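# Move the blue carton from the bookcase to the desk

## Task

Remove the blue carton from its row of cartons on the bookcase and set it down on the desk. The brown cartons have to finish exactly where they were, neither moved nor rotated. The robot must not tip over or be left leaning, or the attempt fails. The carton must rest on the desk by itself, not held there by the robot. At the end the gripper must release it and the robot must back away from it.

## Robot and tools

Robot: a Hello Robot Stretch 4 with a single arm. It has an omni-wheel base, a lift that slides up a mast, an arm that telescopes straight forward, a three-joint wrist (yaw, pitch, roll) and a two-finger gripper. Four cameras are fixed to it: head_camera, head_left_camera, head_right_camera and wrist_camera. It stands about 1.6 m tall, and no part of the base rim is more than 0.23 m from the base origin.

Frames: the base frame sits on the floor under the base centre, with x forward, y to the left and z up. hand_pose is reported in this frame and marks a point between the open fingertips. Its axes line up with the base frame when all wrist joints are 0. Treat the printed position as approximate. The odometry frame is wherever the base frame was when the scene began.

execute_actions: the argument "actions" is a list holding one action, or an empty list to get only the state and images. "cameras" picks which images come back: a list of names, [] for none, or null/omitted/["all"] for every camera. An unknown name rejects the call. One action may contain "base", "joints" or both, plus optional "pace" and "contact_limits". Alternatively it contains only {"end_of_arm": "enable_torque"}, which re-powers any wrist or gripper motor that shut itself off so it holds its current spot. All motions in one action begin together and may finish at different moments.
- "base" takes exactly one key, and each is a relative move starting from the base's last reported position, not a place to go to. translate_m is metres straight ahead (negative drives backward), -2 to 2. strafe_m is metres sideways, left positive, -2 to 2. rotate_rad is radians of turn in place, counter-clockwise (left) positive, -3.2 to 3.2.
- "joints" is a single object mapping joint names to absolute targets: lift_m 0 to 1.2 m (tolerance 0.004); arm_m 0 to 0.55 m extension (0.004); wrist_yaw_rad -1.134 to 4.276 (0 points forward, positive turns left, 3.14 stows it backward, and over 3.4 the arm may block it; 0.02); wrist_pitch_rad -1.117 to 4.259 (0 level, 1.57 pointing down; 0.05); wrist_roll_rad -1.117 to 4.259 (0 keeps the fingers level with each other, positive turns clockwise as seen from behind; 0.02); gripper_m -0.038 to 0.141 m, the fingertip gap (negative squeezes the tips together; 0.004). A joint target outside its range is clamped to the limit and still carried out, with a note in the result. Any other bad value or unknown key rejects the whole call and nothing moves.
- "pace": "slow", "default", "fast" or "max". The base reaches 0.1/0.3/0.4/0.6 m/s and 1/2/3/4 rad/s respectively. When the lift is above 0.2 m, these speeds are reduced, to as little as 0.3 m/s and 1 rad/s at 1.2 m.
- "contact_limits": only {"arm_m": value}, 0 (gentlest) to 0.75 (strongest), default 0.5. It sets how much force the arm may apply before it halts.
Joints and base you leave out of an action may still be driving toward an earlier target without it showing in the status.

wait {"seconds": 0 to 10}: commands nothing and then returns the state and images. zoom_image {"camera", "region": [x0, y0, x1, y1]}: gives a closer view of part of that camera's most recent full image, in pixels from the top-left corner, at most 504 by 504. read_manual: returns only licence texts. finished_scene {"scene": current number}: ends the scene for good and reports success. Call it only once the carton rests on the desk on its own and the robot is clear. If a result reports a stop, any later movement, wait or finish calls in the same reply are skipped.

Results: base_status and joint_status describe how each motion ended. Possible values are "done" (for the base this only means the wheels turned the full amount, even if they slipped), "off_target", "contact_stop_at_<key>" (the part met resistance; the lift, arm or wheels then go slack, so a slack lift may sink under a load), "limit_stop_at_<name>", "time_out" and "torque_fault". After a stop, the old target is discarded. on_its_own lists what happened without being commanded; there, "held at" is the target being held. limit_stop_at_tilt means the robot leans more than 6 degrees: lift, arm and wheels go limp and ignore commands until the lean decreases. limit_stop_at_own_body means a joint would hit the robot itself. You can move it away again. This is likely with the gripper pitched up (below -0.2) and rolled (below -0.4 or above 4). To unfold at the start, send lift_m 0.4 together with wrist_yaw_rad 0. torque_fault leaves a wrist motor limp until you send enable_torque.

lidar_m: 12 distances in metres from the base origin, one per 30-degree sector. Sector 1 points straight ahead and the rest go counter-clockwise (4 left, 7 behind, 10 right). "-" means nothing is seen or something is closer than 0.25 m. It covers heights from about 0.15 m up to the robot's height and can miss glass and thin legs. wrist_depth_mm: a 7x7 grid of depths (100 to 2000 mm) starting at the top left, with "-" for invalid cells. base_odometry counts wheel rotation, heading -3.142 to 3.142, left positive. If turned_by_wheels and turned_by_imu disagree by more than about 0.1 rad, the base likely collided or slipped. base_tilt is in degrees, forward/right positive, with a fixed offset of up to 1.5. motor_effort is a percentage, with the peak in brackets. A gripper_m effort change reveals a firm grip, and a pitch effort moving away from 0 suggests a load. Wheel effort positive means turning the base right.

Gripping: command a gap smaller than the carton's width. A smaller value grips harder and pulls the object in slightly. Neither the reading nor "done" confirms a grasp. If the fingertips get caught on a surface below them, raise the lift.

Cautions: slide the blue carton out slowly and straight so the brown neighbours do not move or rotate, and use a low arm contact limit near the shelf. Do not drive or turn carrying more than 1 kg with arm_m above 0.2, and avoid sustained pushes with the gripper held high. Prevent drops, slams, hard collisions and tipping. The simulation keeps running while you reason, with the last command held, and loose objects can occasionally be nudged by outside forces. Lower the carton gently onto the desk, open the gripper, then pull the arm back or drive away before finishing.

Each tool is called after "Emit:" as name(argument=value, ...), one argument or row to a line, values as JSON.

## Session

Emit:
execute_actions(
  actions=[],
)

Scene clock: 0.00 s.
base_odometry: x=+0.000 y=+0.000 heading=+0.000 (m, m, rad; odometry frame)
turned_by_wheels: +0.000 (rad since the last result)
turned_by_imu: +0.000 (rad since the last result)
base_tilt: forward=+0.0 right=-0.8 (deg)
lidar_m: 1.70 2.20 1.99 1.96 2.11 1.92 1.91 2.06 1.38 1.35 1.48 1.78
base_status: not commanded
joint_positions: lift_m=+0.133 arm_m=+0.001 wrist_yaw_rad=+3.166 wrist_pitch_rad=-0.004 wrist_roll_rad=+0.004 gripper_m=+0.057
joint_status: not commanded
motor_effort: lift_m=+19 arm_m=-1 wrist_yaw_rad=-1 wrist_pitch_rad=-6 wrist_roll_rad=-2 gripper_m=-3 wheel_0=-1 wheel_1=+0 wheel_2=+1 (%)
hand_pose: x=-0.1187 y=+0.0804 z=+0.3126 quat_wxyz=(-0.012, +0.002, +0.002, +1.000) (m; base frame)
wrist_depth_mm: - 138 - - - - - / - 135 247 - - - - / - 117 145 - - - - / - 127 179 - - - - / 134 166 - - - - - / 1138 1430 210 1430 212 1281 1229 / 831 866 820 866 809 820 831
pictures: head_camera, head_left_camera, head_right_camera, wrist_camera
Images, in order (width x height): head_camera 420x560, head_left_camera 420x672, head_right_camera 420x672, wrist_camera 616x392.

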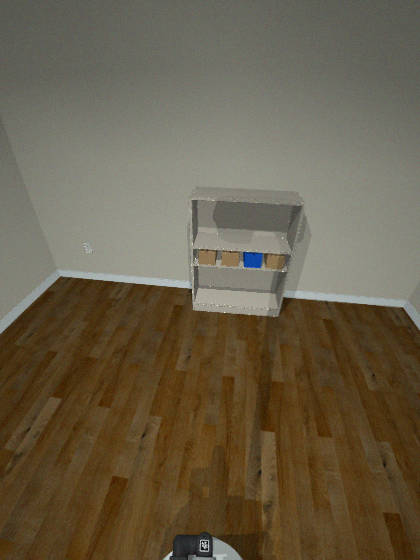

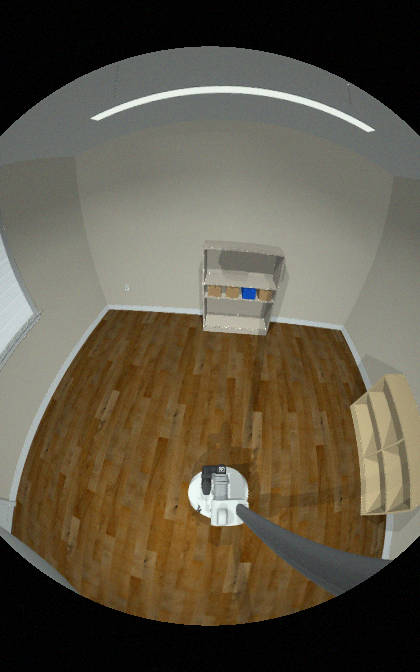

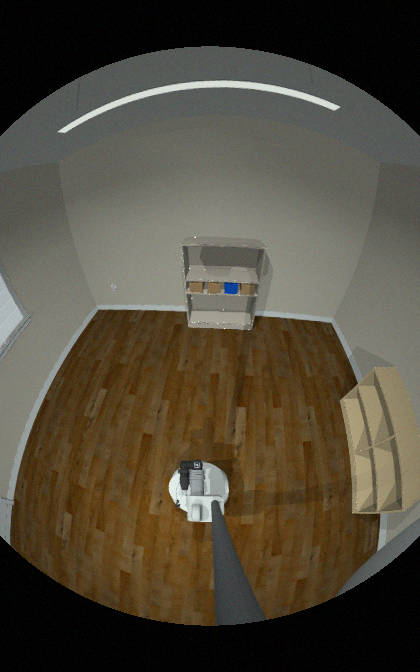

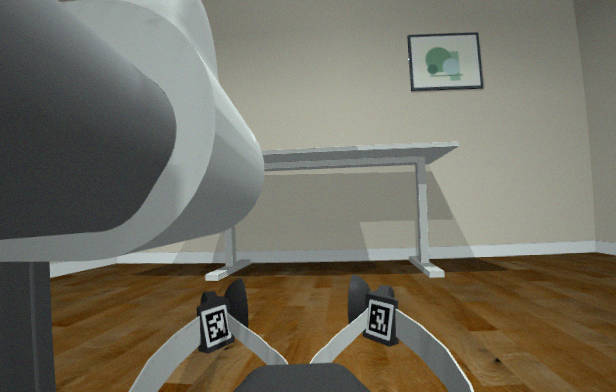

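Emit:
execute_actions(
  actions=[
    {"base":{"rotate_rad":-0.14},"joints":{"lift_m":0.55,"wrist_yaw_rad":0,"gripper_m":0.133}},
  ],
  cameras=[],
)

Emit:
execute_actions(
  actions=[
    {"base":{"translate_m":0.55}},
  ],
  cameras=["head_camera","wrist_camera"],
)

Scene clock: 10.53 s.
base_odometry: x=+0.000 y=+0.000 heading=-0.140 (m, m, rad; odometry frame)
turned_by_wheels: -0.140 (rad since the last result)
turned_by_imu: -0.140 (rad since the last result)
base_tilt: forward=-0.1 right=-0.8 (deg)
lidar_m: 1.72 2.10 2.07 1.94 2.06 1.99 1.91 1.96 1.40 1.35 1.40 2.16
base_status: done
joint_positions: lift_m=+0.550 arm_m=+0.001 wrist_yaw_rad=+0.000 wrist_pitch_rad=-0.004 wrist_roll_rad=+0.004 gripper_m=+0.133
joint_status: all done
motor_effort: lift_m=+21(22) arm_m=+0(0) wrist_yaw_rad=-1(5) wrist_pitch_rad=-7(6) wrist_roll_rad=-2(3) gripper_m=-2(5) wheel_0=+0(5) wheel_1=-1(4) wheel_2=-1(4) (%)
hand_pose: x=+0.4603 y=-0.0873 z=+0.7290 quat_wxyz=(+1.000, +0.002, -0.002, +0.000) (m; base frame)
wrist_depth_mm: 1708 1808 1863 1921 1863 1921 1921 / 1756 1808 1863 1808 1863 1921 1921 / 1756 1808 1808 1808 1863 1863 1921 / 1756 1756 1708 1808 1921 1921 1921 / 1756 1756 1464 1499 1863 1921 1863 / 1708 1756 1708 1756 1618 1921 1863 / 1708 1708 1499 153 1756 1661 1756
pictures: none
No camera images: the call's "cameras" was empty. Leave "cameras" out to get every camera's image.

Scene clock: 13.83 s.
base_odometry: x=+0.545 y=-0.077 heading=-0.140 (m, m, rad; odometry frame)
turned_by_wheels: +0.000 (rad since the last result)
turned_by_imu: -0.003 (rad since the last result)
base_tilt: forward=+0.0 right=-0.8 (deg)
lidar_m: 1.17 1.21 2.06 1.96 2.04 2.70 2.85 2.52 1.40 1.33 1.79 1.25
base_status: done
joint_positions: lift_m=+0.550 arm_m=+0.001 wrist_yaw_rad=+0.000 wrist_pitch_rad=-0.004 wrist_roll_rad=+0.004 gripper_m=+0.133
joint_status: not commanded
motor_effort: lift_m=+21(21) arm_m=+0(1) wrist_yaw_rad=-2(3) wrist_pitch_rad=-7(7) wrist_roll_rad=-2(2) gripper_m=+0(0) wheel_0=+0(5) wheel_1=+0(7) wheel_2=+0(9) (%)
hand_pose: x=+0.4603 y=-0.0874 z=+0.7291 quat_wxyz=(+1.000, +0.002, -0.002, +0.000) (m; base frame)
wrist_depth_mm: 1255 1255 1281 1308 1336 1336 1366 / 1255 1281 1281 1281 1336 1336 1397 / 1255 1078 1205 1229 1255 1336 1366 / 1205 1205 1229 1229 1255 1336 1336 / 1205 1008 1098 1042 1182 1336 1366 / 1205 904 931 946 976 1336 1336 / 1205 946 1160 153 1229 1336 1336
pictures: head_camera, wrist_camera
Images, in order (width x height): head_camera 420x560, wrist_camera 616x392.

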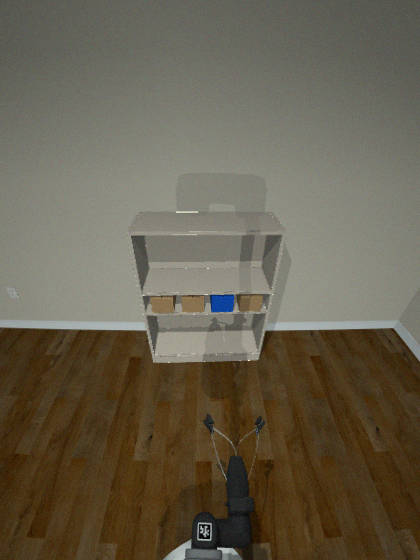

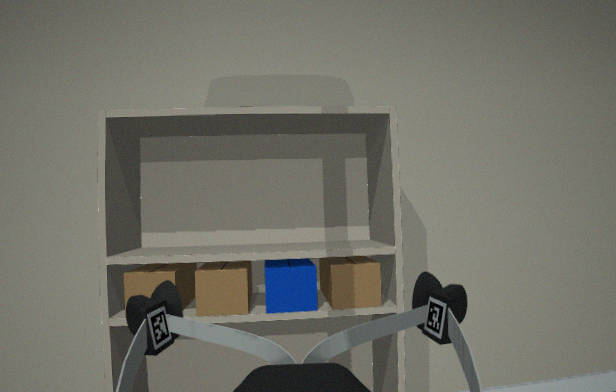

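Emit:
execute_actions(
  actions=[
    {"base":{"rotate_rad":0.05},"joints":{"lift_m":0.385},"pace":"slow"},
  ],
  cameras=[],
)

Emit:
execute_actions(
  actions=[
    {"base":{"strafe_m":-0.034}},
  ],
  cameras=[],
)

Emit:
execute_actions(
  actions=[
    {"base":{"translate_m":0.5}},
  ],
  cameras=["head_camera","wrist_camera"],
)

Scene clock: 22.50 s.
base_odometry: x=+0.545 y=-0.077 heading=-0.090 (m, m, rad; odometry frame)
turned_by_wheels: +0.050 (rad since the last result)
turned_by_imu: +0.048 (rad since the last result)
base_tilt: forward=+0.0 right=-0.8 (deg)
lidar_m: 1.17 1.21 2.08 1.96 2.10 2.85 3.26 2.46 1.39 1.33 1.81 1.23
base_status: done
joint_positions: lift_m=+0.385 arm_m=+0.001 wrist_yaw_rad=+0.000 wrist_pitch_rad=-0.004 wrist_roll_rad=+0.004 gripper_m=+0.133
joint_status: all done
motor_effort: lift_m=+15(21) arm_m=+0(0) wrist_yaw_rad=-2(2) wrist_pitch_rad=-8(7) wrist_roll_rad=-2(2) gripper_m=+1(1) wheel_0=-1(4) wheel_1=+0(4) wheel_2=-2(5) (%)
hand_pose: x=+0.4603 y=-0.0874 z=+0.5646 quat_wxyz=(+1.000, +0.002, -0.002, +0.000) (m; base frame)
wrist_depth_mm: 1281 1281 1281 1308 1308 1308 1336 / 1281 1160 1205 1205 1229 1308 1308 / 1281 1229 1205 1229 1229 1308 1308 / 1281 1205 1060 1078 1042 1281 1281 / 1255 1118 946 1098 976 1281 1281 / 1255 931 1205 1205 1060 1308 1255 / 1229 1138 1205 153 1160 1255 1255
pictures: none
No camera images: the call's "cameras" was empty. Leave "cameras" out to get every camera's image.

Scene clock: 23.47 s.
base_odometry: x=+0.542 y=-0.111 heading=-0.090 (m, m, rad; odometry frame)
turned_by_wheels: +0.000 (rad since the last result)
turned_by_imu: +0.000 (rad since the last result)
base_tilt: forward=+0.0 right=-0.8 (deg)
lidar_m: 1.17 1.21 2.09 2.01 2.12 2.90 3.29 2.41 1.35 1.31 1.80 1.23
base_status: done
joint_positions: lift_m=+0.385 arm_m=+0.001 wrist_yaw_rad=+0.000 wrist_pitch_rad=-0.004 wrist_roll_rad=+0.004 gripper_m=+0.133
joint_status: not commanded
motor_effort: lift_m=+15(15) arm_m=+0(0) wrist_yaw_rad=+0(1) wrist_pitch_rad=-8(7) wrist_roll_rad=-2(2) gripper_m=+1(1) wheel_0=+0(9) wheel_1=+1(8) wheel_2=+0(6) (%)
hand_pose: x=+0.4603 y=-0.0874 z=+0.5646 quat_wxyz=(+1.000, +0.002, -0.002, +0.000) (m; base frame)
wrist_depth_mm: 1281 1281 1281 1308 1336 1308 1366 / 1281 1118 1160 1229 1229 1308 1336 / 1255 1205 1205 1229 1229 1308 1281 / 1281 1118 1042 1118 1160 1281 1281 / 1281 1008 1008 1138 1078 1308 1281 / 1229 931 1205 1205 960 1255 1255 / 1255 1060 1205 153 1205 1255 1255
pictures: none
No camera images: the call's "cameras" was empty. Leave "cameras" out to get every camera's image.

Scene clock: 26.60 s.
base_odometry: x=+1.039 y=-0.156 heading=-0.090 (m, m, rad; odometry frame)
turned_by_wheels: +0.000 (rad since the last result)
turned_by_imu: -0.003 (rad since the last result)
base_tilt: forward=-0.1 right=-0.8 (deg)
lidar_m: 0.67 0.70 1.46 1.99 2.08 2.91 3.82 1.87 1.36 1.35 1.43 0.71
base_status: done
joint_positions: lift_m=+0.385 arm_m=+0.001 wrist_yaw_rad=+0.000 wrist_pitch_rad=-0.004 wrist_roll_rad=+0.004 gripper_m=+0.133
joint_status: not commanded
motor_effort: lift_m=+15(15) arm_m=-1(0) wrist_yaw_rad=-1(1) wrist_pitch_rad=-8(6) wrist_roll_rad=-2(2) gripper_m=+0(2) wheel_0=-1(6) wheel_1=+1(6) wheel_2=+0(11) (%)
hand_pose: x=+0.4603 y=-0.0874 z=+0.5645 quat_wxyz=(+1.000, +0.002, -0.002, +0.000) (m; base frame)
wrist_depth_mm: 699 723 732 741 750 564 820 / 699 723 723 732 741 569 809 / 699 715 723 723 741 544 809 / 449 455 480 466 469 480 788 / 442 452 455 459 469 477 798 / 445 445 452 715 462 473 778 / 668 691 707 153 723 496 788
pictures: head_camera, wrist_camera
Images, in order (width x height): head_camera 420x560, wrist_camera 616x392.

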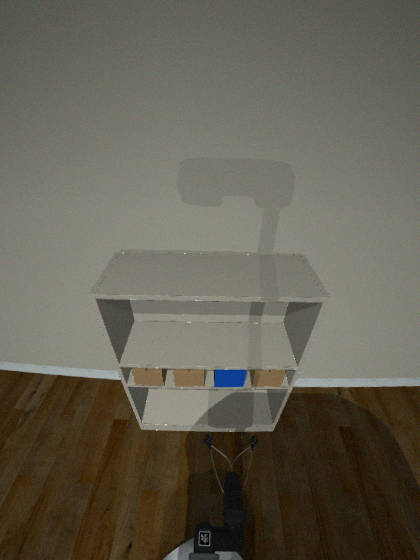

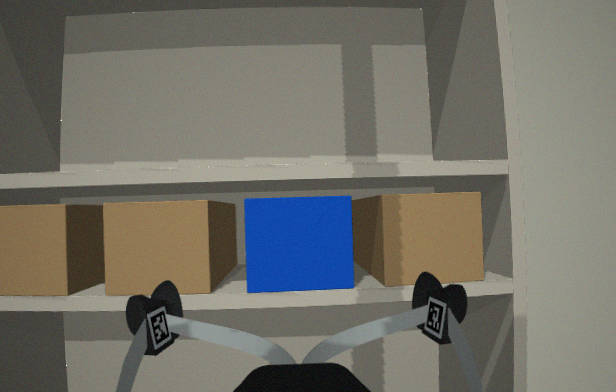

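Emit:
execute_actions(
  actions=[
    {"base":{"rotate_rad":0.03},"joints":{"gripper_m":0.141},"pace":"slow"},
  ],
  cameras=[],
)

Emit:
execute_actions(
  actions=[
    {"base":{"strafe_m":-0.02},"joints":{"arm_m":0.17},"pace":"slow"},
  ],
  cameras=["wrist_camera"],
)

Scene clock: 38.30 s.
base_odometry: x=+1.040 y=-0.156 heading=-0.060 (m, m, rad; odometry frame)
turned_by_wheels: +0.030 (rad since the last result)
turned_by_imu: +0.028 (rad since the last result)
base_tilt: forward=-0.1 right=-0.8 (deg)
lidar_m: 0.66 0.71 1.50 2.03 2.14 2.98 3.86 1.81 1.37 1.35 1.40 0.70
base_status: done
joint_positions: lift_m=+0.385 arm_m=+0.001 wrist_yaw_rad=+0.000 wrist_pitch_rad=-0.004 wrist_roll_rad=+0.004 gripper_m=+0.141
joint_status: all done
motor_effort: lift_m=+16(15) arm_m=-1(0) wrist_yaw_rad=-1(1) wrist_pitch_rad=-7(6) wrist_roll_rad=-2(2) gripper_m=+1(2) wheel_0=-1(5) wheel_1=-2(3) wheel_2=+0(2) (%)
hand_pose: x=+0.4603 y=-0.0874 z=+0.5645 quat_wxyz=(+1.000, +0.002, -0.002, +0.000) (m; base frame)
wrist_depth_mm: 654 723 723 732 741 564 798 / 654 723 732 732 741 574 788 / 661 723 723 715 732 544 778 / 459 459 500 462 462 466 788 / 445 452 455 455 462 462 768 / 449 214 452 715 459 462 768 / 627 699 707 151 715 554 759
pictures: none
No camera images: the call's "cameras" was empty. Leave "cameras" out to get every camera's image.

Scene clock: 41.27 s.
base_odometry: x=+1.038 y=-0.176 heading=-0.061 (m, m, rad; odometry frame)
turned_by_wheels: +0.000 (rad since the last result)
turned_by_imu: -0.001 (rad since the last result)
base_tilt: forward=-0.1 right=-0.8 (deg)
lidar_m: 0.68 0.72 1.50 2.04 2.18 3.03 3.86 1.80 1.33 1.32 1.38 0.71
base_status: done
joint_positions: lift_m=+0.385 arm_m=+0.169 wrist_yaw_rad=+0.000 wrist_pitch_rad=-0.004 wrist_roll_rad=+0.004 gripper_m=+0.141
joint_status: all done
motor_effort: lift_m=+15(15) arm_m=+6(7) wrist_yaw_rad=-1(1) wrist_pitch_rad=-5(7) wrist_roll_rad=-3(2) gripper_m=+0(1) wheel_0=+0(7) wheel_1=-1(6) wheel_2=+0(3) (%)
hand_pose: x=+0.6282 y=-0.0874 z=+0.5645 quat_wxyz=(+1.000, +0.002, -0.002, +0.000) (m; base frame)
wrist_depth_mm: 559 564 569 569 569 525 387 / 554 564 559 564 569 539 384 / 554 554 294 312 330 349 359 / 289 290 375 291 362 296 294 / 285 289 289 291 293 293 293 / 283 215 286 289 290 291 293 / 283 285 287 151 549 480 382
pictures: wrist_camera
Images, in order (width x height): wrist_camera 616x392.

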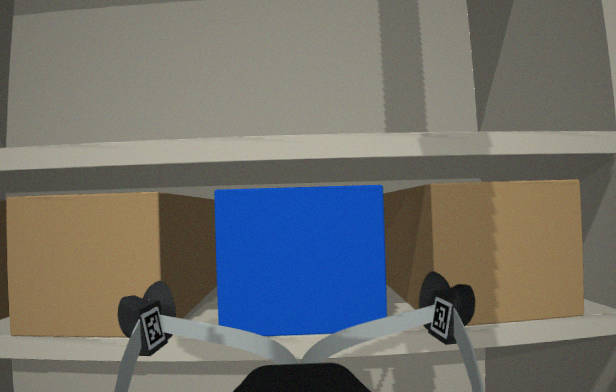

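Emit:
execute_actions(
  actions=[
    {"joints":{"arm_m":0.25},"pace":"slow","contact_limits":{"arm_m":0.15}},
  ],
  cameras=["wrist_camera"],
)

Scene clock: 46.83 s.
base_odometry: x=+1.038 y=-0.176 heading=-0.061 (m, m, rad; odometry frame)
turned_by_wheels: +0.000 (rad since the last result)
turned_by_imu: -0.002 (rad since the last result)
base_tilt: forward=+0.0 right=-0.7 (deg)
lidar_m: 0.68 0.72 1.47 2.04 2.15 3.00 3.86 1.82 1.33 1.33 1.37 0.71
base_status: not commanded
joint_positions: lift_m=+0.385 arm_m=+0.249 wrist_yaw_rad=+0.000 wrist_pitch_rad=-0.004 wrist_roll_rad=+0.004 gripper_m=+0.141
joint_status: all done
motor_effort: lift_m=+15(15) arm_m=+7(5) wrist_yaw_rad=-2(1) wrist_pitch_rad=-8(7) wrist_roll_rad=-2(2) gripper_m=+0(1) wheel_0=+0(0) wheel_1=-1(1) wheel_2=+0(0) (%)
contact_limits: arm_m 0.15
hand_pose: x=+0.7082 y=-0.0874 z=+0.5645 quat_wxyz=(+1.000, +0.002, -0.002, +0.000) (m; base frame)
wrist_depth_mm: 477 480 484 488 488 488 387 / 480 477 480 484 484 488 375 / 213 213 213 216 223 229 233 / 210 287 211 212 214 216 214 / 208 239 209 211 213 213 214 / 207 207 208 210 211 212 213 / 206 207 206 151 211 211 211
pictures: wrist_camera
Images, in order (width x height): wrist_camera 616x392.

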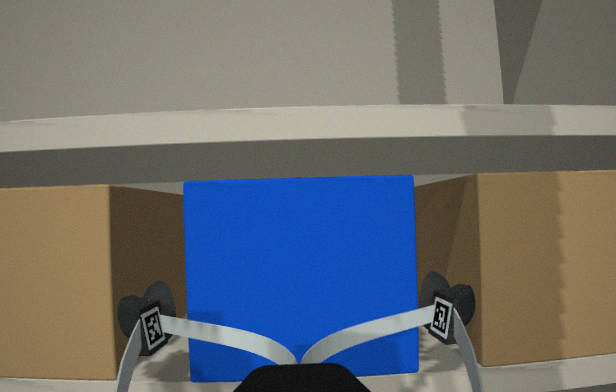

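Emit:
execute_actions(
  actions=[
    {"joints":{"arm_m":0.28},"pace":"slow","contact_limits":{"arm_m":0.15}},
  ],
  cameras=["wrist_camera"],
)

Scene clock: 51.03 s.
base_odometry: x=+1.038 y=-0.176 heading=-0.061 (m, m, rad; odometry frame)
turned_by_wheels: +0.000 (rad since the last result)
turned_by_imu: -0.001 (rad since the last result)
base_tilt: forward=-0.1 right=-0.8 (deg)
lidar_m: 0.67 0.69 1.49 2.03 2.15 3.02 3.86 1.81 1.35 1.33 1.40 0.70
base_status: not commanded
joint_positions: lift_m=+0.385 arm_m=+0.278 wrist_yaw_rad=-0.002 wrist_pitch_rad=-0.004 wrist_roll_rad=+0.004 gripper_m=+0.141
joint_status: all done
motor_effort: lift_m=+15(15) arm_m=+9(9) wrist_yaw_rad=+5(4) wrist_pitch_rad=-6(7) wrist_roll_rad=-2(2) gripper_m=+0(0) wheel_0=+0(0) wheel_1=-1(1) wheel_2=+0(0) (%)
contact_limits: arm_m 0.15
hand_pose: x=+0.7375 y=-0.0880 z=+0.5645 quat_wxyz=(+1.000, +0.002, -0.002, -0.001) (m; base frame)
wrist_depth_mm: 449 452 452 459 459 462 387 / 449 452 449 452 455 455 370 / 186 197 208 218 225 231 235 / 180 249 186 186 187 210 185 / 179 228 185 186 186 212 185 / 178 195 183 185 186 190 184 / 178 192 182 156 185 196 -
pictures: wrist_camera
Images, in order (width x height): wrist_camera 616x392.

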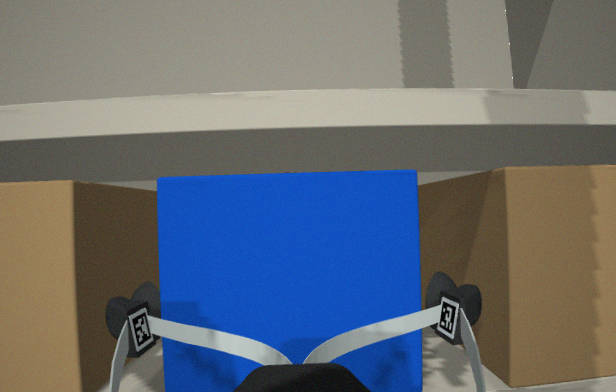

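Emit:
execute_actions(
  actions=[
    {"joints":{"gripper_m":0.075},"pace":"slow"},
  ],
  cameras=["wrist_camera"],
)

Emit:
execute_actions(
  actions=[
    {"joints":{"lift_m":0.397},"pace":"slow"},
  ],
  cameras=[],
)

Emit:
execute_actions(
  actions=[
    {"joints":{"arm_m":0.2},"pace":"slow"},
  ],
  cameras=["head_camera","wrist_camera"],
)

Scene clock: 58.17 s.
base_odometry: x=+1.038 y=-0.176 heading=-0.061 (m, m, rad; odometry frame)
turned_by_wheels: +0.000 (rad since the last result)
turned_by_imu: -0.002 (rad since the last result)
base_tilt: forward=-0.1 right=-0.8 (deg)
lidar_m: 0.67 0.71 1.50 2.03 2.16 3.01 3.85 1.80 1.35 1.34 1.37 0.70
base_status: not commanded
joint_positions: lift_m=+0.385 arm_m=+0.279 wrist_yaw_rad=+0.000 wrist_pitch_rad=-0.004 wrist_roll_rad=+0.004 gripper_m=+0.076
joint_status: all done
motor_effort: lift_m=+15(15) arm_m=+6(9) wrist_yaw_rad=-1(5) wrist_pitch_rad=-8(7) wrist_roll_rad=-2(1) gripper_m=-32(31) wheel_0=+0(0) wheel_1=-1(1) wheel_2=+0(0) (%)
hand_pose: x=+0.7383 y=-0.0874 z=+0.5645 quat_wxyz=(+1.000, +0.002, -0.002, +0.000) (m; base frame)
wrist_depth_mm: 449 449 452 455 459 459 387 / 445 445 449 452 452 455 373 / 186 197 208 218 225 231 236 / 180 230 173 173 173 212 185 / 179 213 172 172 172 213 183 / 177 195 171 171 170 182 182 / 177 171 170 170 168 197 -
pictures: wrist_camera
Images, in order (width x height): wrist_camera 616x392.

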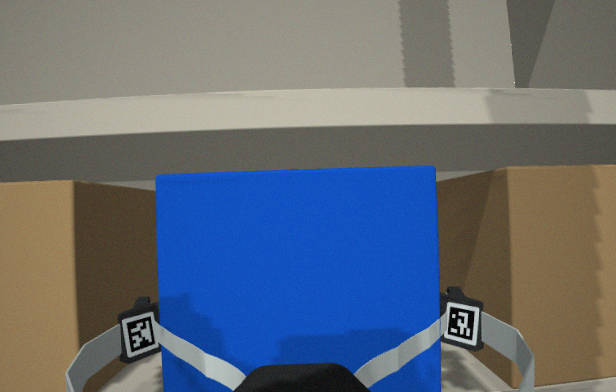

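Scene clock: 58.93 s.
base_odometry: x=+1.038 y=-0.176 heading=-0.061 (m, m, rad; odometry frame)
turned_by_wheels: +0.000 (rad since the last result)
turned_by_imu: +0.000 (rad since the last result)
base_tilt: forward=+0.0 right=-0.8 (deg)
lidar_m: 0.68 0.70 1.48 2.04 2.16 3.01 3.84 1.82 1.34 1.33 1.39 0.70
base_status: not commanded
joint_positions: lift_m=+0.397 arm_m=+0.279 wrist_yaw_rad=+0.000 wrist_pitch_rad=-0.003 wrist_roll_rad=+0.004 gripper_m=+0.076
joint_status: all done
motor_effort: lift_m=+22(22) arm_m=+6(6) wrist_yaw_rad=-1(2) wrist_pitch_rad=-11(10) wrist_roll_rad=-2(2) gripper_m=-31(30) wheel_0=+0(0) wheel_1=-1(1) wheel_2=+0(0) (%)
hand_pose: x=+0.7383 y=-0.0874 z=+0.5757 quat_wxyz=(+1.000, +0.002, -0.001, +0.000) (m; base frame)
wrist_depth_mm: 445 452 455 459 455 455 387 / 449 449 452 452 455 455 384 / 182 183 183 185 185 187 187 / 243 256 173 173 173 248 184 / 178 226 172 172 171 213 183 / 178 195 171 170 170 182 183 / 177 171 170 170 169 198 -
pictures: none
No camera images: the call's "cameras" was empty. Leave "cameras" out to get every camera's image.

Scene clock: 61.00 s.
base_odometry: x=+1.038 y=-0.176 heading=-0.061 (m, m, rad; odometry frame)
turned_by_wheels: +0.000 (rad since the last result)
turned_by_imu: -0.001 (rad since the last result)
base_tilt: forward=+0.0 right=-0.8 (deg)
lidar_m: 0.60 0.72 1.49 2.03 2.15 3.01 3.86 1.79 1.33 1.33 1.40 0.70
base_status: not commanded
joint_positions: lift_m=+0.397 arm_m=+0.201 wrist_yaw_rad=+0.000 wrist_pitch_rad=-0.002 wrist_roll_rad=+0.004 gripper_m=+0.076
joint_status: all done
motor_effort: lift_m=+22(22) arm_m=-6(6) wrist_yaw_rad=-1(0) wrist_pitch_rad=-10(10) wrist_roll_rad=-2(1) gripper_m=-30(31) wheel_0=+0(0) wheel_1=-1(0) wheel_2=-1(0) (%)
hand_pose: x=+0.6606 y=-0.0874 z=+0.5756 quat_wxyz=(+1.000, +0.002, -0.001, +0.000) (m; base frame)
wrist_depth_mm: 530 525 530 539 535 521 387 / 521 525 530 525 530 530 384 / 517 521 525 263 263 264 271 / 257 258 173 172 172 263 264 / 255 256 172 172 171 260 262 / 253 254 171 171 170 259 260 / 252 172 170 170 168 258 259
pictures: head_camera, wrist_camera
Images, in order (width x height): head_camera 420x560, wrist_camera 616x392.

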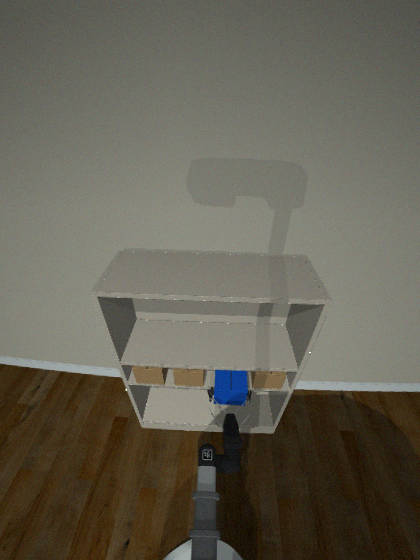

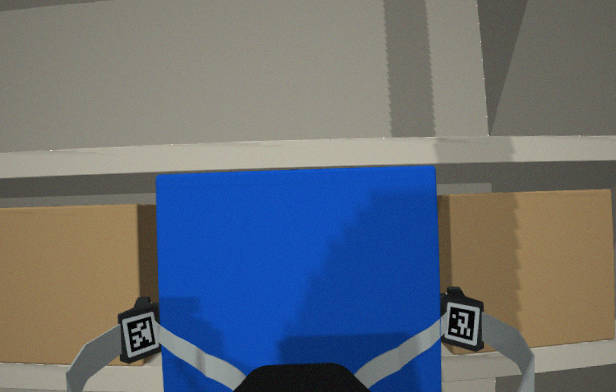

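Emit:
execute_actions(
  actions=[
    {"joints":{"arm_m":0.0},"base":{"translate_m":-0.35},"pace":"slow"},
  ],
  cameras=[],
)

Emit:
execute_actions(
  actions=[
    {"base":{"rotate_rad":3.14},"joints":{"lift_m":0.72},"pace":"slow"},
  ],
  cameras=["head_camera","head_left_camera"],
)

Scene clock: 69.83 s.
base_odometry: x=+0.689 y=-0.154 heading=-0.061 (m, m, rad; odometry frame)
turned_by_wheels: +0.000 (rad since the last result)
turned_by_imu: -0.001 (rad since the last result)
base_tilt: forward=-0.1 right=-0.7 (deg)
lidar_m: 0.41 1.07 2.00 2.04 2.18 2.68 2.99 2.30 1.30 1.27 1.77 0.42
base_status: done
joint_positions: lift_m=+0.397 arm_m=+0.002 wrist_yaw_rad=+0.000 wrist_pitch_rad=-0.002 wrist_roll_rad=+0.004 gripper_m=+0.076
joint_status: all done
motor_effort: lift_m=+22(22) arm_m=-6(8) wrist_yaw_rad=-1(1) wrist_pitch_rad=-10(12) wrist_roll_rad=-2(3) gripper_m=-30(31) wheel_0=-1(4) wheel_1=-1(6) wheel_2=+1(5) (%)
hand_pose: x=+0.4614 y=-0.0874 z=+0.5756 quat_wxyz=(+1.000, +0.002, -0.001, +0.000) (m; base frame)
wrist_depth_mm: 1160 878 878 904 917 1138 1138 / 1160 960 1098 1078 1042 1138 1118 / 1138 1042 1060 1098 1078 1118 1138 / 1138 820 174 173 172 1118 1118 / 1138 798 172 172 172 1118 1118 / 1098 798 171 171 170 1118 1118 / 1118 171 170 170 168 1098 1098
pictures: none
No camera images: the call's "cameras" was empty. Leave "cameras" out to get every camera's image.

Scene clock: 74.27 s.
base_odometry: x=+0.689 y=-0.154 heading=+3.079 (m, m, rad; odometry frame)
turned_by_wheels: +3.140 (rad since the last result)
turned_by_imu: +3.103 (rad since the last result)
base_tilt: forward=+0.0 right=-0.8 (deg)
lidar_m: 0.40 2.27 1.31 1.27 1.80 1.08 1.03 1.06 2.04 2.02 2.18 0.41
base_status: done
joint_positions: lift_m=+0.720 arm_m=+0.002 wrist_yaw_rad=+0.000 wrist_pitch_rad=-0.002 wrist_roll_rad=+0.004 gripper_m=+0.076
joint_status: all done
motor_effort: lift_m=+22(23) arm_m=-7(6) wrist_yaw_rad=-1(2) wrist_pitch_rad=-10(10) wrist_roll_rad=-2(3) gripper_m=-30(30) wheel_0=-1(3) wheel_1=-1(5) wheel_2=+0(9) (%)
hand_pose: x=+0.4614 y=-0.0874 z=+0.8986 quat_wxyz=(+1.000, +0.002, -0.001, +0.000) (m; base frame)
wrist_depth_mm: - - - - - - - / - - - - - - - / - - - - - - - / - - 173 173 172 - - / - - 172 172 171 - - / - - 171 171 170 - - / - 171 170 170 168 1921 -
pictures: head_camera, head_left_camera
Images, in order (width x height): head_camera 420x560, head_left_camera 420x672.

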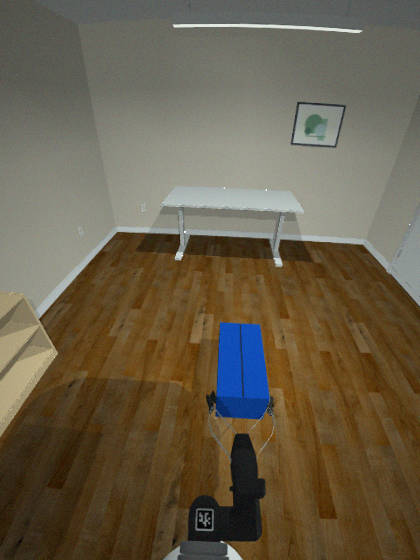

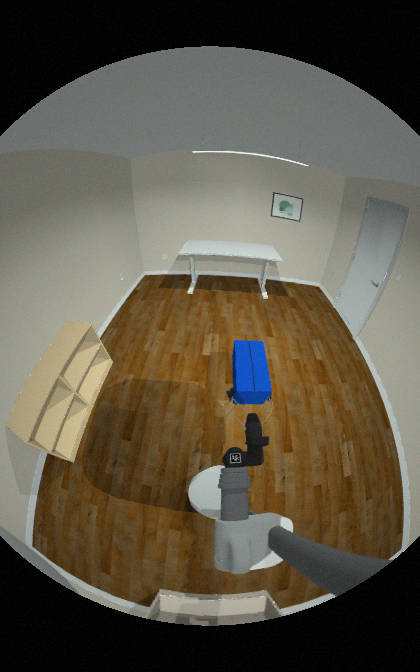

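Emit:
execute_actions(
  actions=[
    {"base":{"translate_m":1.6}},
  ],
  cameras=["head_camera"],
)

Scene clock: 84.10 s.
base_odometry: x=-0.908 y=-0.055 heading=+3.079 (m, m, rad; odometry frame)
turned_by_wheels: +0.000 (rad since the last result)
turned_by_imu: -0.009 (rad since the last result)
base_tilt: forward=-0.1 right=-0.8 (deg)
lidar_m: 0.40 1.05 1.65 1.50 1.26 1.83 2.67 2.94 2.20 2.10 2.21 0.42
base_status: done
joint_positions: lift_m=+0.720 arm_m=+0.002 wrist_yaw_rad=+0.000 wrist_pitch_rad=-0.002 wrist_roll_rad=+0.004 gripper_m=+0.076
joint_status: not commanded
motor_effort: lift_m=+22(22) arm_m=-6(6) wrist_yaw_rad=-1(1) wrist_pitch_rad=-11(9) wrist_roll_rad=-2(1) gripper_m=-30(32) wheel_0=-1(2) wheel_1=+0(5) wheel_2=+2(13) (%)
hand_pose: x=+0.4613 y=-0.0874 z=+0.8986 quat_wxyz=(+1.000, +0.002, -0.001, +0.000) (m; base frame)
wrist_depth_mm: 1618 1618 1576 1576 1537 1576 1537 / 1576 1576 1576 1576 1576 1576 1537 / 1576 1576 1618 1576 1537 1576 1537 / 1576 1576 173 173 173 1537 1537 / 1537 1537 172 172 171 1537 1537 / 866 768 171 171 170 732 842 / 1537 171 169 170 169 1499 1499
pictures: head_camera
Images, in order (width x height): head_camera 420x560.

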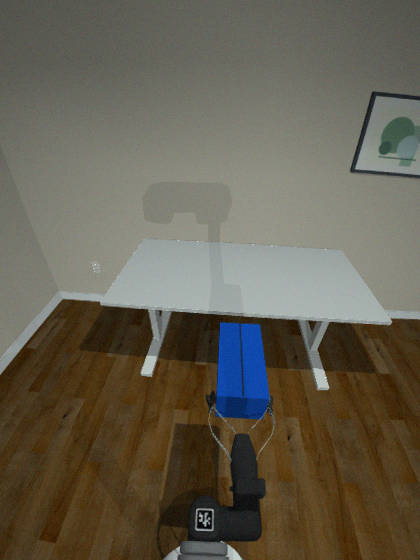

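Emit:
execute_actions(
  actions=[
    {"base":{"translate_m":0.38}},
  ],
  cameras=[],
)

Emit:
execute_actions(
  actions=[
    {"joints":{"arm_m":0.35},"pace":"slow"},
  ],
  cameras=[],
)

Emit:
execute_actions(
  actions=[
    {"joints":{"lift_m":0.635},"pace":"slow"},
  ],
  cameras=["wrist_camera","head_camera"],
)

Scene clock: 91.67 s.
base_odometry: x=-1.287 y=-0.031 heading=+3.080 (m, m, rad; odometry frame)
turned_by_wheels: +0.000 (rad since the last result)
turned_by_imu: -0.003 (rad since the last result)
base_tilt: forward=-0.1 right=-0.7 (deg)
lidar_m: 0.39 0.64 1.62 1.58 1.46 1.82 3.38 2.93 2.21 2.09 0.82 0.42
base_status: done
joint_positions: lift_m=+0.720 arm_m=+0.002 wrist_yaw_rad=+0.000 wrist_pitch_rad=-0.002 wrist_roll_rad=+0.004 gripper_m=+0.076
joint_status: not commanded
motor_effort: lift_m=+21(21) arm_m=-6(6) wrist_yaw_rad=-1(1) wrist_pitch_rad=-10(11) wrist_roll_rad=-2(3) gripper_m=-30(31) wheel_0=+2(6) wheel_1=+1(5) wheel_2=+1(8) (%)
hand_pose: x=+0.4613 y=-0.0874 z=+0.8986 quat_wxyz=(+1.000, +0.002, -0.001, +0.000) (m; base frame)
wrist_depth_mm: 1205 1205 1205 1182 1205 1160 1160 / 1182 1182 1182 1182 1182 1182 1160 / 1205 1182 1182 1205 1160 1160 1182 / 1182 1182 173 173 173 1182 1160 / 1182 1182 172 171 172 1160 1138 / 878 778 171 170 170 691 759 / 554 171 170 170 168 473 517
pictures: none
No camera images: the call's "cameras" was empty. Leave "cameras" out to get every camera's image.

Scene clock: 96.43 s.
base_odometry: x=-1.287 y=-0.031 heading=+3.080 (m, m, rad; odometry frame)
turned_by_wheels: +0.000 (rad since the last result)
turned_by_imu: -0.001 (rad since the last result)
base_tilt: forward=-0.1 right=-0.8 (deg)
lidar_m: 0.61 0.63 1.63 1.59 1.46 1.83 3.40 2.91 2.21 2.10 0.81 0.63
base_status: not commanded
joint_positions: lift_m=+0.720 arm_m=+0.349 wrist_yaw_rad=+0.000 wrist_pitch_rad=-0.002 wrist_roll_rad=+0.004 gripper_m=+0.076
joint_status: all done
motor_effort: lift_m=+21(21) arm_m=+6(7) wrist_yaw_rad=-1(1) wrist_pitch_rad=-12(11) wrist_roll_rad=-2(2) gripper_m=-30(30) wheel_0=+2(2) wheel_1=+1(1) wheel_2=+1(2) (%)
hand_pose: x=+0.8083 y=-0.0874 z=+0.8986 quat_wxyz=(+1.000, +0.002, -0.001, +0.000) (m; base frame)
wrist_depth_mm: 854 854 854 842 842 831 831 / 866 842 842 842 854 842 831 / 842 842 831 831 842 831 820 / 831 831 173 173 173 831 820 / 842 831 172 172 171 809 820 / 831 759 171 171 170 683 732 / 549 171 170 170 169 462 512
pictures: none
No camera images: the call's "cameras" was empty. Leave "cameras" out to get every camera's image.

Scene clock: 98.03 s.
base_odometry: x=-1.287 y=-0.031 heading=+3.080 (m, m, rad; odometry frame)
turned_by_wheels: +0.000 (rad since the last result)
turned_by_imu: +0.000 (rad since the last result)
base_tilt: forward=-0.1 right=-0.8 (deg)
lidar_m: 0.61 0.65 1.62 1.57 1.46 1.82 3.40 2.93 2.22 2.09 0.81 0.61
base_status: not commanded
joint_positions: lift_m=+0.635 arm_m=+0.349 wrist_yaw_rad=+0.000 wrist_pitch_rad=-0.002 wrist_roll_rad=+0.004 gripper_m=+0.076
joint_status: all done
motor_effort: lift_m=+15(20) arm_m=+6(6) wrist_yaw_rad=-1(2) wrist_pitch_rad=-10(10) wrist_roll_rad=-2(3) gripper_m=-31(30) wheel_0=+2(2) wheel_1=+2(1) wheel_2=+2(2) (%)
hand_pose: x=+0.8083 y=-0.0874 z=+0.8141 quat_wxyz=(+1.000, +0.002, -0.001, +0.000) (m; base frame)
wrist_depth_mm: 866 866 854 831 842 842 842 / 842 854 842 831 842 831 831 / 842 842 842 831 820 842 820 / 854 831 173 173 172 820 820 / 831 831 172 172 171 809 809 / 539 484 171 171 170 427 466 / 345 171 170 169 168 293 324
pictures: head_camera, wrist_camera
Images, in order (width x height): head_camera 420x560, wrist_camera 616x392.

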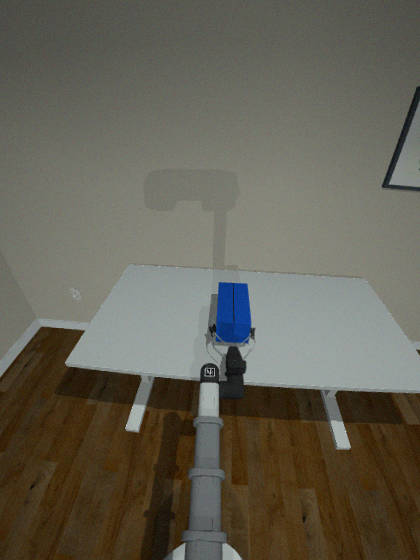

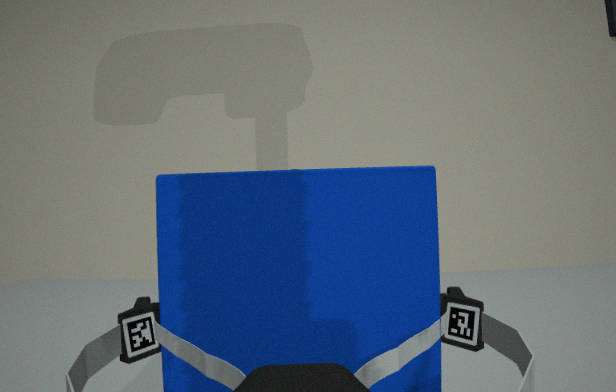

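Emit:
execute_actions(
  actions=[
    {"joints":{"lift_m":0.616},"pace":"slow"},
  ],
  cameras=[],
)

Emit:
execute_actions(
  actions=[
    {"joints":{"lift_m":0.608},"pace":"slow"},
  ],
  cameras=[],
)

Scene clock: 102.60 s.
base_odometry: x=-1.287 y=-0.031 heading=+3.080 (m, m, rad; odometry frame)
turned_by_wheels: +0.000 (rad since the last result)
turned_by_imu: -0.001 (rad since the last result)
base_tilt: forward=+0.0 right=-0.8 (deg)
lidar_m: 0.61 0.66 1.61 1.57 1.47 1.82 3.37 2.92 2.19 2.09 0.83 0.62
base_status: not commanded
joint_positions: lift_m=+0.616 arm_m=+0.349 wrist_yaw_rad=+0.000 wrist_pitch_rad=-0.002 wrist_roll_rad=+0.004 gripper_m=+0.076
joint_status: all done
motor_effort: lift_m=+15(15) arm_m=+7(6) wrist_yaw_rad=-1(1) wrist_pitch_rad=-10(11) wrist_roll_rad=-3(3) gripper_m=-30(31) wheel_0=+2(2) wheel_1=+1(1) wheel_2=+1(1) (%)
hand_pose: x=+0.8083 y=-0.0874 z=+0.7951 quat_wxyz=(+1.000, +0.002, -0.001, +0.000) (m; base frame)
wrist_depth_mm: 854 854 854 854 842 842 842 / 854 831 831 831 842 842 831 / 854 842 842 831 831 831 820 / 842 842 173 173 172 820 820 / 831 820 172 172 171 809 820 / 469 424 171 171 170 375 407 / 300 171 170 170 169 255 282
pictures: none
No camera images: the call's "cameras" was empty. Leave "cameras" out to get every camera's image.

Scene clock: 103.30 s.
base_odometry: x=-1.287 y=-0.031 heading=+3.080 (m, m, rad; odometry frame)
turned_by_wheels: +0.000 (rad since the last result)
turned_by_imu: +0.000 (rad since the last result)
base_tilt: forward=-0.1 right=-0.8 (deg)
lidar_m: 0.61 0.65 1.62 1.58 1.43 1.83 3.39 2.94 2.21 2.10 0.83 0.62
base_status: not commanded
joint_positions: lift_m=+0.608 arm_m=+0.349 wrist_yaw_rad=+0.000 wrist_pitch_rad=-0.002 wrist_roll_rad=+0.004 gripper_m=+0.076
joint_status: all done
motor_effort: lift_m=+16(16) arm_m=+7(7) wrist_yaw_rad=-1(0) wrist_pitch_rad=-11(11) wrist_roll_rad=-2(2) gripper_m=-29(31) wheel_0=+2(1) wheel_1=+1(1) wheel_2=+2(2) (%)
hand_pose: x=+0.8083 y=-0.0874 z=+0.7871 quat_wxyz=(+1.000, +0.002, -0.001, +0.000) (m; base frame)
wrist_depth_mm: 842 842 842 842 854 831 831 / 842 854 842 842 842 831 831 / 842 842 842 842 842 831 831 / 842 831 173 173 172 831 820 / 831 842 172 172 171 820 831 / 442 394 171 170 170 349 379 / 282 171 170 170 168 237 263
pictures: none
No camera images: the call's "cameras" was empty. Leave "cameras" out to get every camera's image.

Emit:
execute_actions(
  actions=[
    {"joints":{"lift_m":0.600},"pace":"slow"},
  ],
  cameras=[],
)

Scene clock: 106.03 s.
base_odometry: x=-1.287 y=-0.031 heading=+3.080 (m, m, rad; odometry frame)
turned_by_wheels: +0.000 (rad since the last result)
turned_by_imu: -0.001 (rad since the last result)
base_tilt: forward=+0.0 right=-0.8 (deg)
lidar_m: 0.61 0.65 1.62 1.58 1.45 1.82 3.38 2.93 2.21 2.09 0.82 0.61
base_status: not commanded
joint_positions: lift_m=+0.600 arm_m=+0.349 wrist_yaw_rad=+0.000 wrist_pitch_rad=-0.002 wrist_roll_rad=+0.004 gripper_m=+0.076
joint_status: all done
motor_effort: lift_m=+15(15) arm_m=+6(7) wrist_yaw_rad=-2(1) wrist_pitch_rad=-10(10) wrist_roll_rad=-2(2) gripper_m=-29(30) wheel_0=+2(2) wheel_1=+1(1) wheel_2=+1(2) (%)
hand_pose: x=+0.8083 y=-0.0874 z=+0.7791 quat_wxyz=(+1.000, +0.002, -0.001, +0.000) (m; base frame)
wrist_depth_mm: 854 854 854 842 842 842 842 / 854 854 842 831 842 831 831 / 854 842 842 831 842 831 820 / 842 842 173 173 172 831 820 / 842 831 172 172 171 831 750 / 413 368 171 171 170 327 355 / 262 171 170 170 169 223 247
pictures: none
No camera images: the call's "cameras" was empty. Leave "cameras" out to get every camera's image.

Emit:
execute_actions(
  actions=[
    {"joints":{"lift_m":0.592},"pace":"slow"},
  ],
  cameras=[],
)

Scene clock: 110.13 s.
base_odometry: x=-1.287 y=-0.031 heading=+3.080 (m, m, rad; odometry frame)
turned_by_wheels: +0.000 (rad since the last result)
turned_by_imu: -0.001 (rad since the last result)
base_tilt: forward=+0.0 right=-0.8 (deg)
lidar_m: 0.62 0.62 1.62 1.58 1.45 1.83 3.38 2.94 2.21 2.08 0.81 0.62
base_status: not commanded
joint_positions: lift_m=+0.592 arm_m=+0.349 wrist_yaw_rad=+0.000 wrist_pitch_rad=-0.006 wrist_roll_rad=+0.004 gripper_m=+0.076
joint_status: all done
motor_effort: lift_m=+13(15) arm_m=+7(7) wrist_yaw_rad=-2(2) wrist_pitch_rad=-1(11) wrist_roll_rad=-2(2) gripper_m=-31(29) wheel_0=+2(2) wheel_1=+1(1) wheel_2=+1(2) (%)
hand_pose: x=+0.8083 y=-0.0874 z=+0.7724 quat_wxyz=(+1.000, +0.002, -0.003, +0.000) (m; base frame)
wrist_depth_mm: 866 854 854 854 842 842 831 / 854 842 842 842 842 831 831 / 854 854 842 842 842 831 831 / 842 842 173 173 172 820 820 / 842 842 172 172 171 820 750 / 399 357 171 171 170 317 347 / 253 171 170 170 169 214 238
pictures: none
No camera images: the call's "cameras" was empty. Leave "cameras" out to get every camera's image.

Touching. Release.

Emit:
execute_actions(
  actions=[
    {"joints":{"gripper_m":0.141},"pace":"slow"},
  ],
  cameras=[],
)

Emit:
execute_actions(
  actions=[
    {"joints":{"arm_m":0.0},"base":{"translate_m":-0.2}},
  ],
  cameras=["head_camera","wrist_camera"],
)

Scene clock: 116.50 s.
base_odometry: x=-1.287 y=-0.031 heading=+3.080 (m, m, rad; odometry frame)
turned_by_wheels: +0.000 (rad since the last result)
turned_by_imu: -0.002 (rad since the last result)
base_tilt: forward=+0.0 right=-0.8 (deg)
lidar_m: 0.60 0.65 1.62 1.57 1.46 1.81 3.38 2.95 2.21 2.08 0.82 0.62
base_status: not commanded
joint_positions: lift_m=+0.592 arm_m=+0.349 wrist_yaw_rad=+0.000 wrist_pitch_rad=-0.006 wrist_roll_rad=+0.004 gripper_m=+0.141
joint_status: all done
motor_effort: lift_m=+13(13) arm_m=+6(6) wrist_yaw_rad=+0(0) wrist_pitch_rad=+2(0) wrist_roll_rad=-2(2) gripper_m=-2(29) wheel_0=+2(2) wheel_1=+1(1) wheel_2=+1(2) (%)
hand_pose: x=+0.8083 y=-0.0874 z=+0.7725 quat_wxyz=(+1.000, +0.002, -0.003, +0.000) (m; base frame)
wrist_depth_mm: 854 854 842 854 842 842 842 / 854 842 854 854 831 842 831 / 842 842 842 842 831 831 820 / 842 842 190 191 193 831 809 / 842 842 189 190 191 820 750 / 402 208 186 188 189 298 347 / 263 246 184 158 187 228 236
pictures: none
No camera images: the call's "cameras" was empty. Leave "cameras" out to get every camera's image.

Scene clock: 118.67 s.
base_odometry: x=-1.088 y=-0.044 heading=+3.079 (m, m, rad; odometry frame)
turned_by_wheels: +0.000 (rad since the last result)
turned_by_imu: +0.000 (rad since the last result)
base_tilt: forward=+0.0 right=-0.8 (deg)
lidar_m: 0.79 0.83 1.65 1.58 1.33 1.84 2.83 2.88 2.19 2.08 1.10 0.84
base_status: done
joint_positions: lift_m=+0.592 arm_m=+0.002 wrist_yaw_rad=+0.000 wrist_pitch_rad=-0.004 wrist_roll_rad=+0.004 gripper_m=+0.141
joint_status: all done
motor_effort: lift_m=+15(16) arm_m=-7(8) wrist_yaw_rad=+1(3) wrist_pitch_rad=-7(9) wrist_roll_rad=-2(2) gripper_m=+0(1) wheel_0=-1(7) wheel_1=+0(4) wheel_2=-2(12) (%)
hand_pose: x=+0.4614 y=-0.0875 z=+0.7715 quat_wxyz=(+1.000, +0.002, -0.002, +0.000) (m; base frame)
wrist_depth_mm: 1397 1397 1430 1366 1397 1397 1366 / 1397 1397 1397 1397 1397 1397 1336 / 1397 1397 1397 1366 1366 1336 1366 / 1397 1366 1366 1366 1336 1366 1336 / 1397 1025 960 741 854 788 732 / 1366 215 1336 1366 559 1336 931 / 1366 960 1366 151 1336 1336 1308
pictures: head_camera, wrist_camera
Images, in order (width x height): head_camera 420x560, wrist_camera 616x392.

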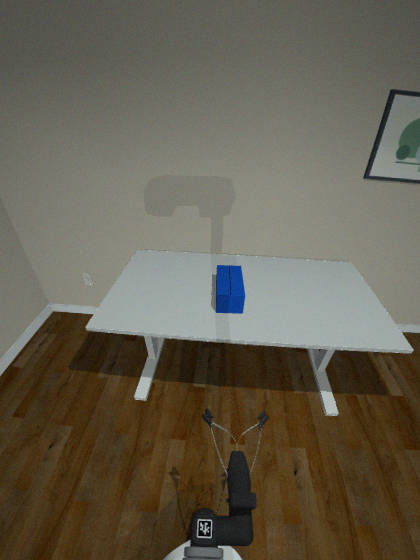

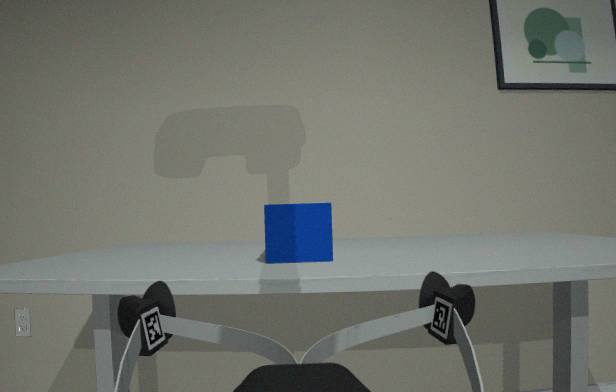

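Emit:
finished_scene(
  scene=2,
)

The scene is finished: the task was done.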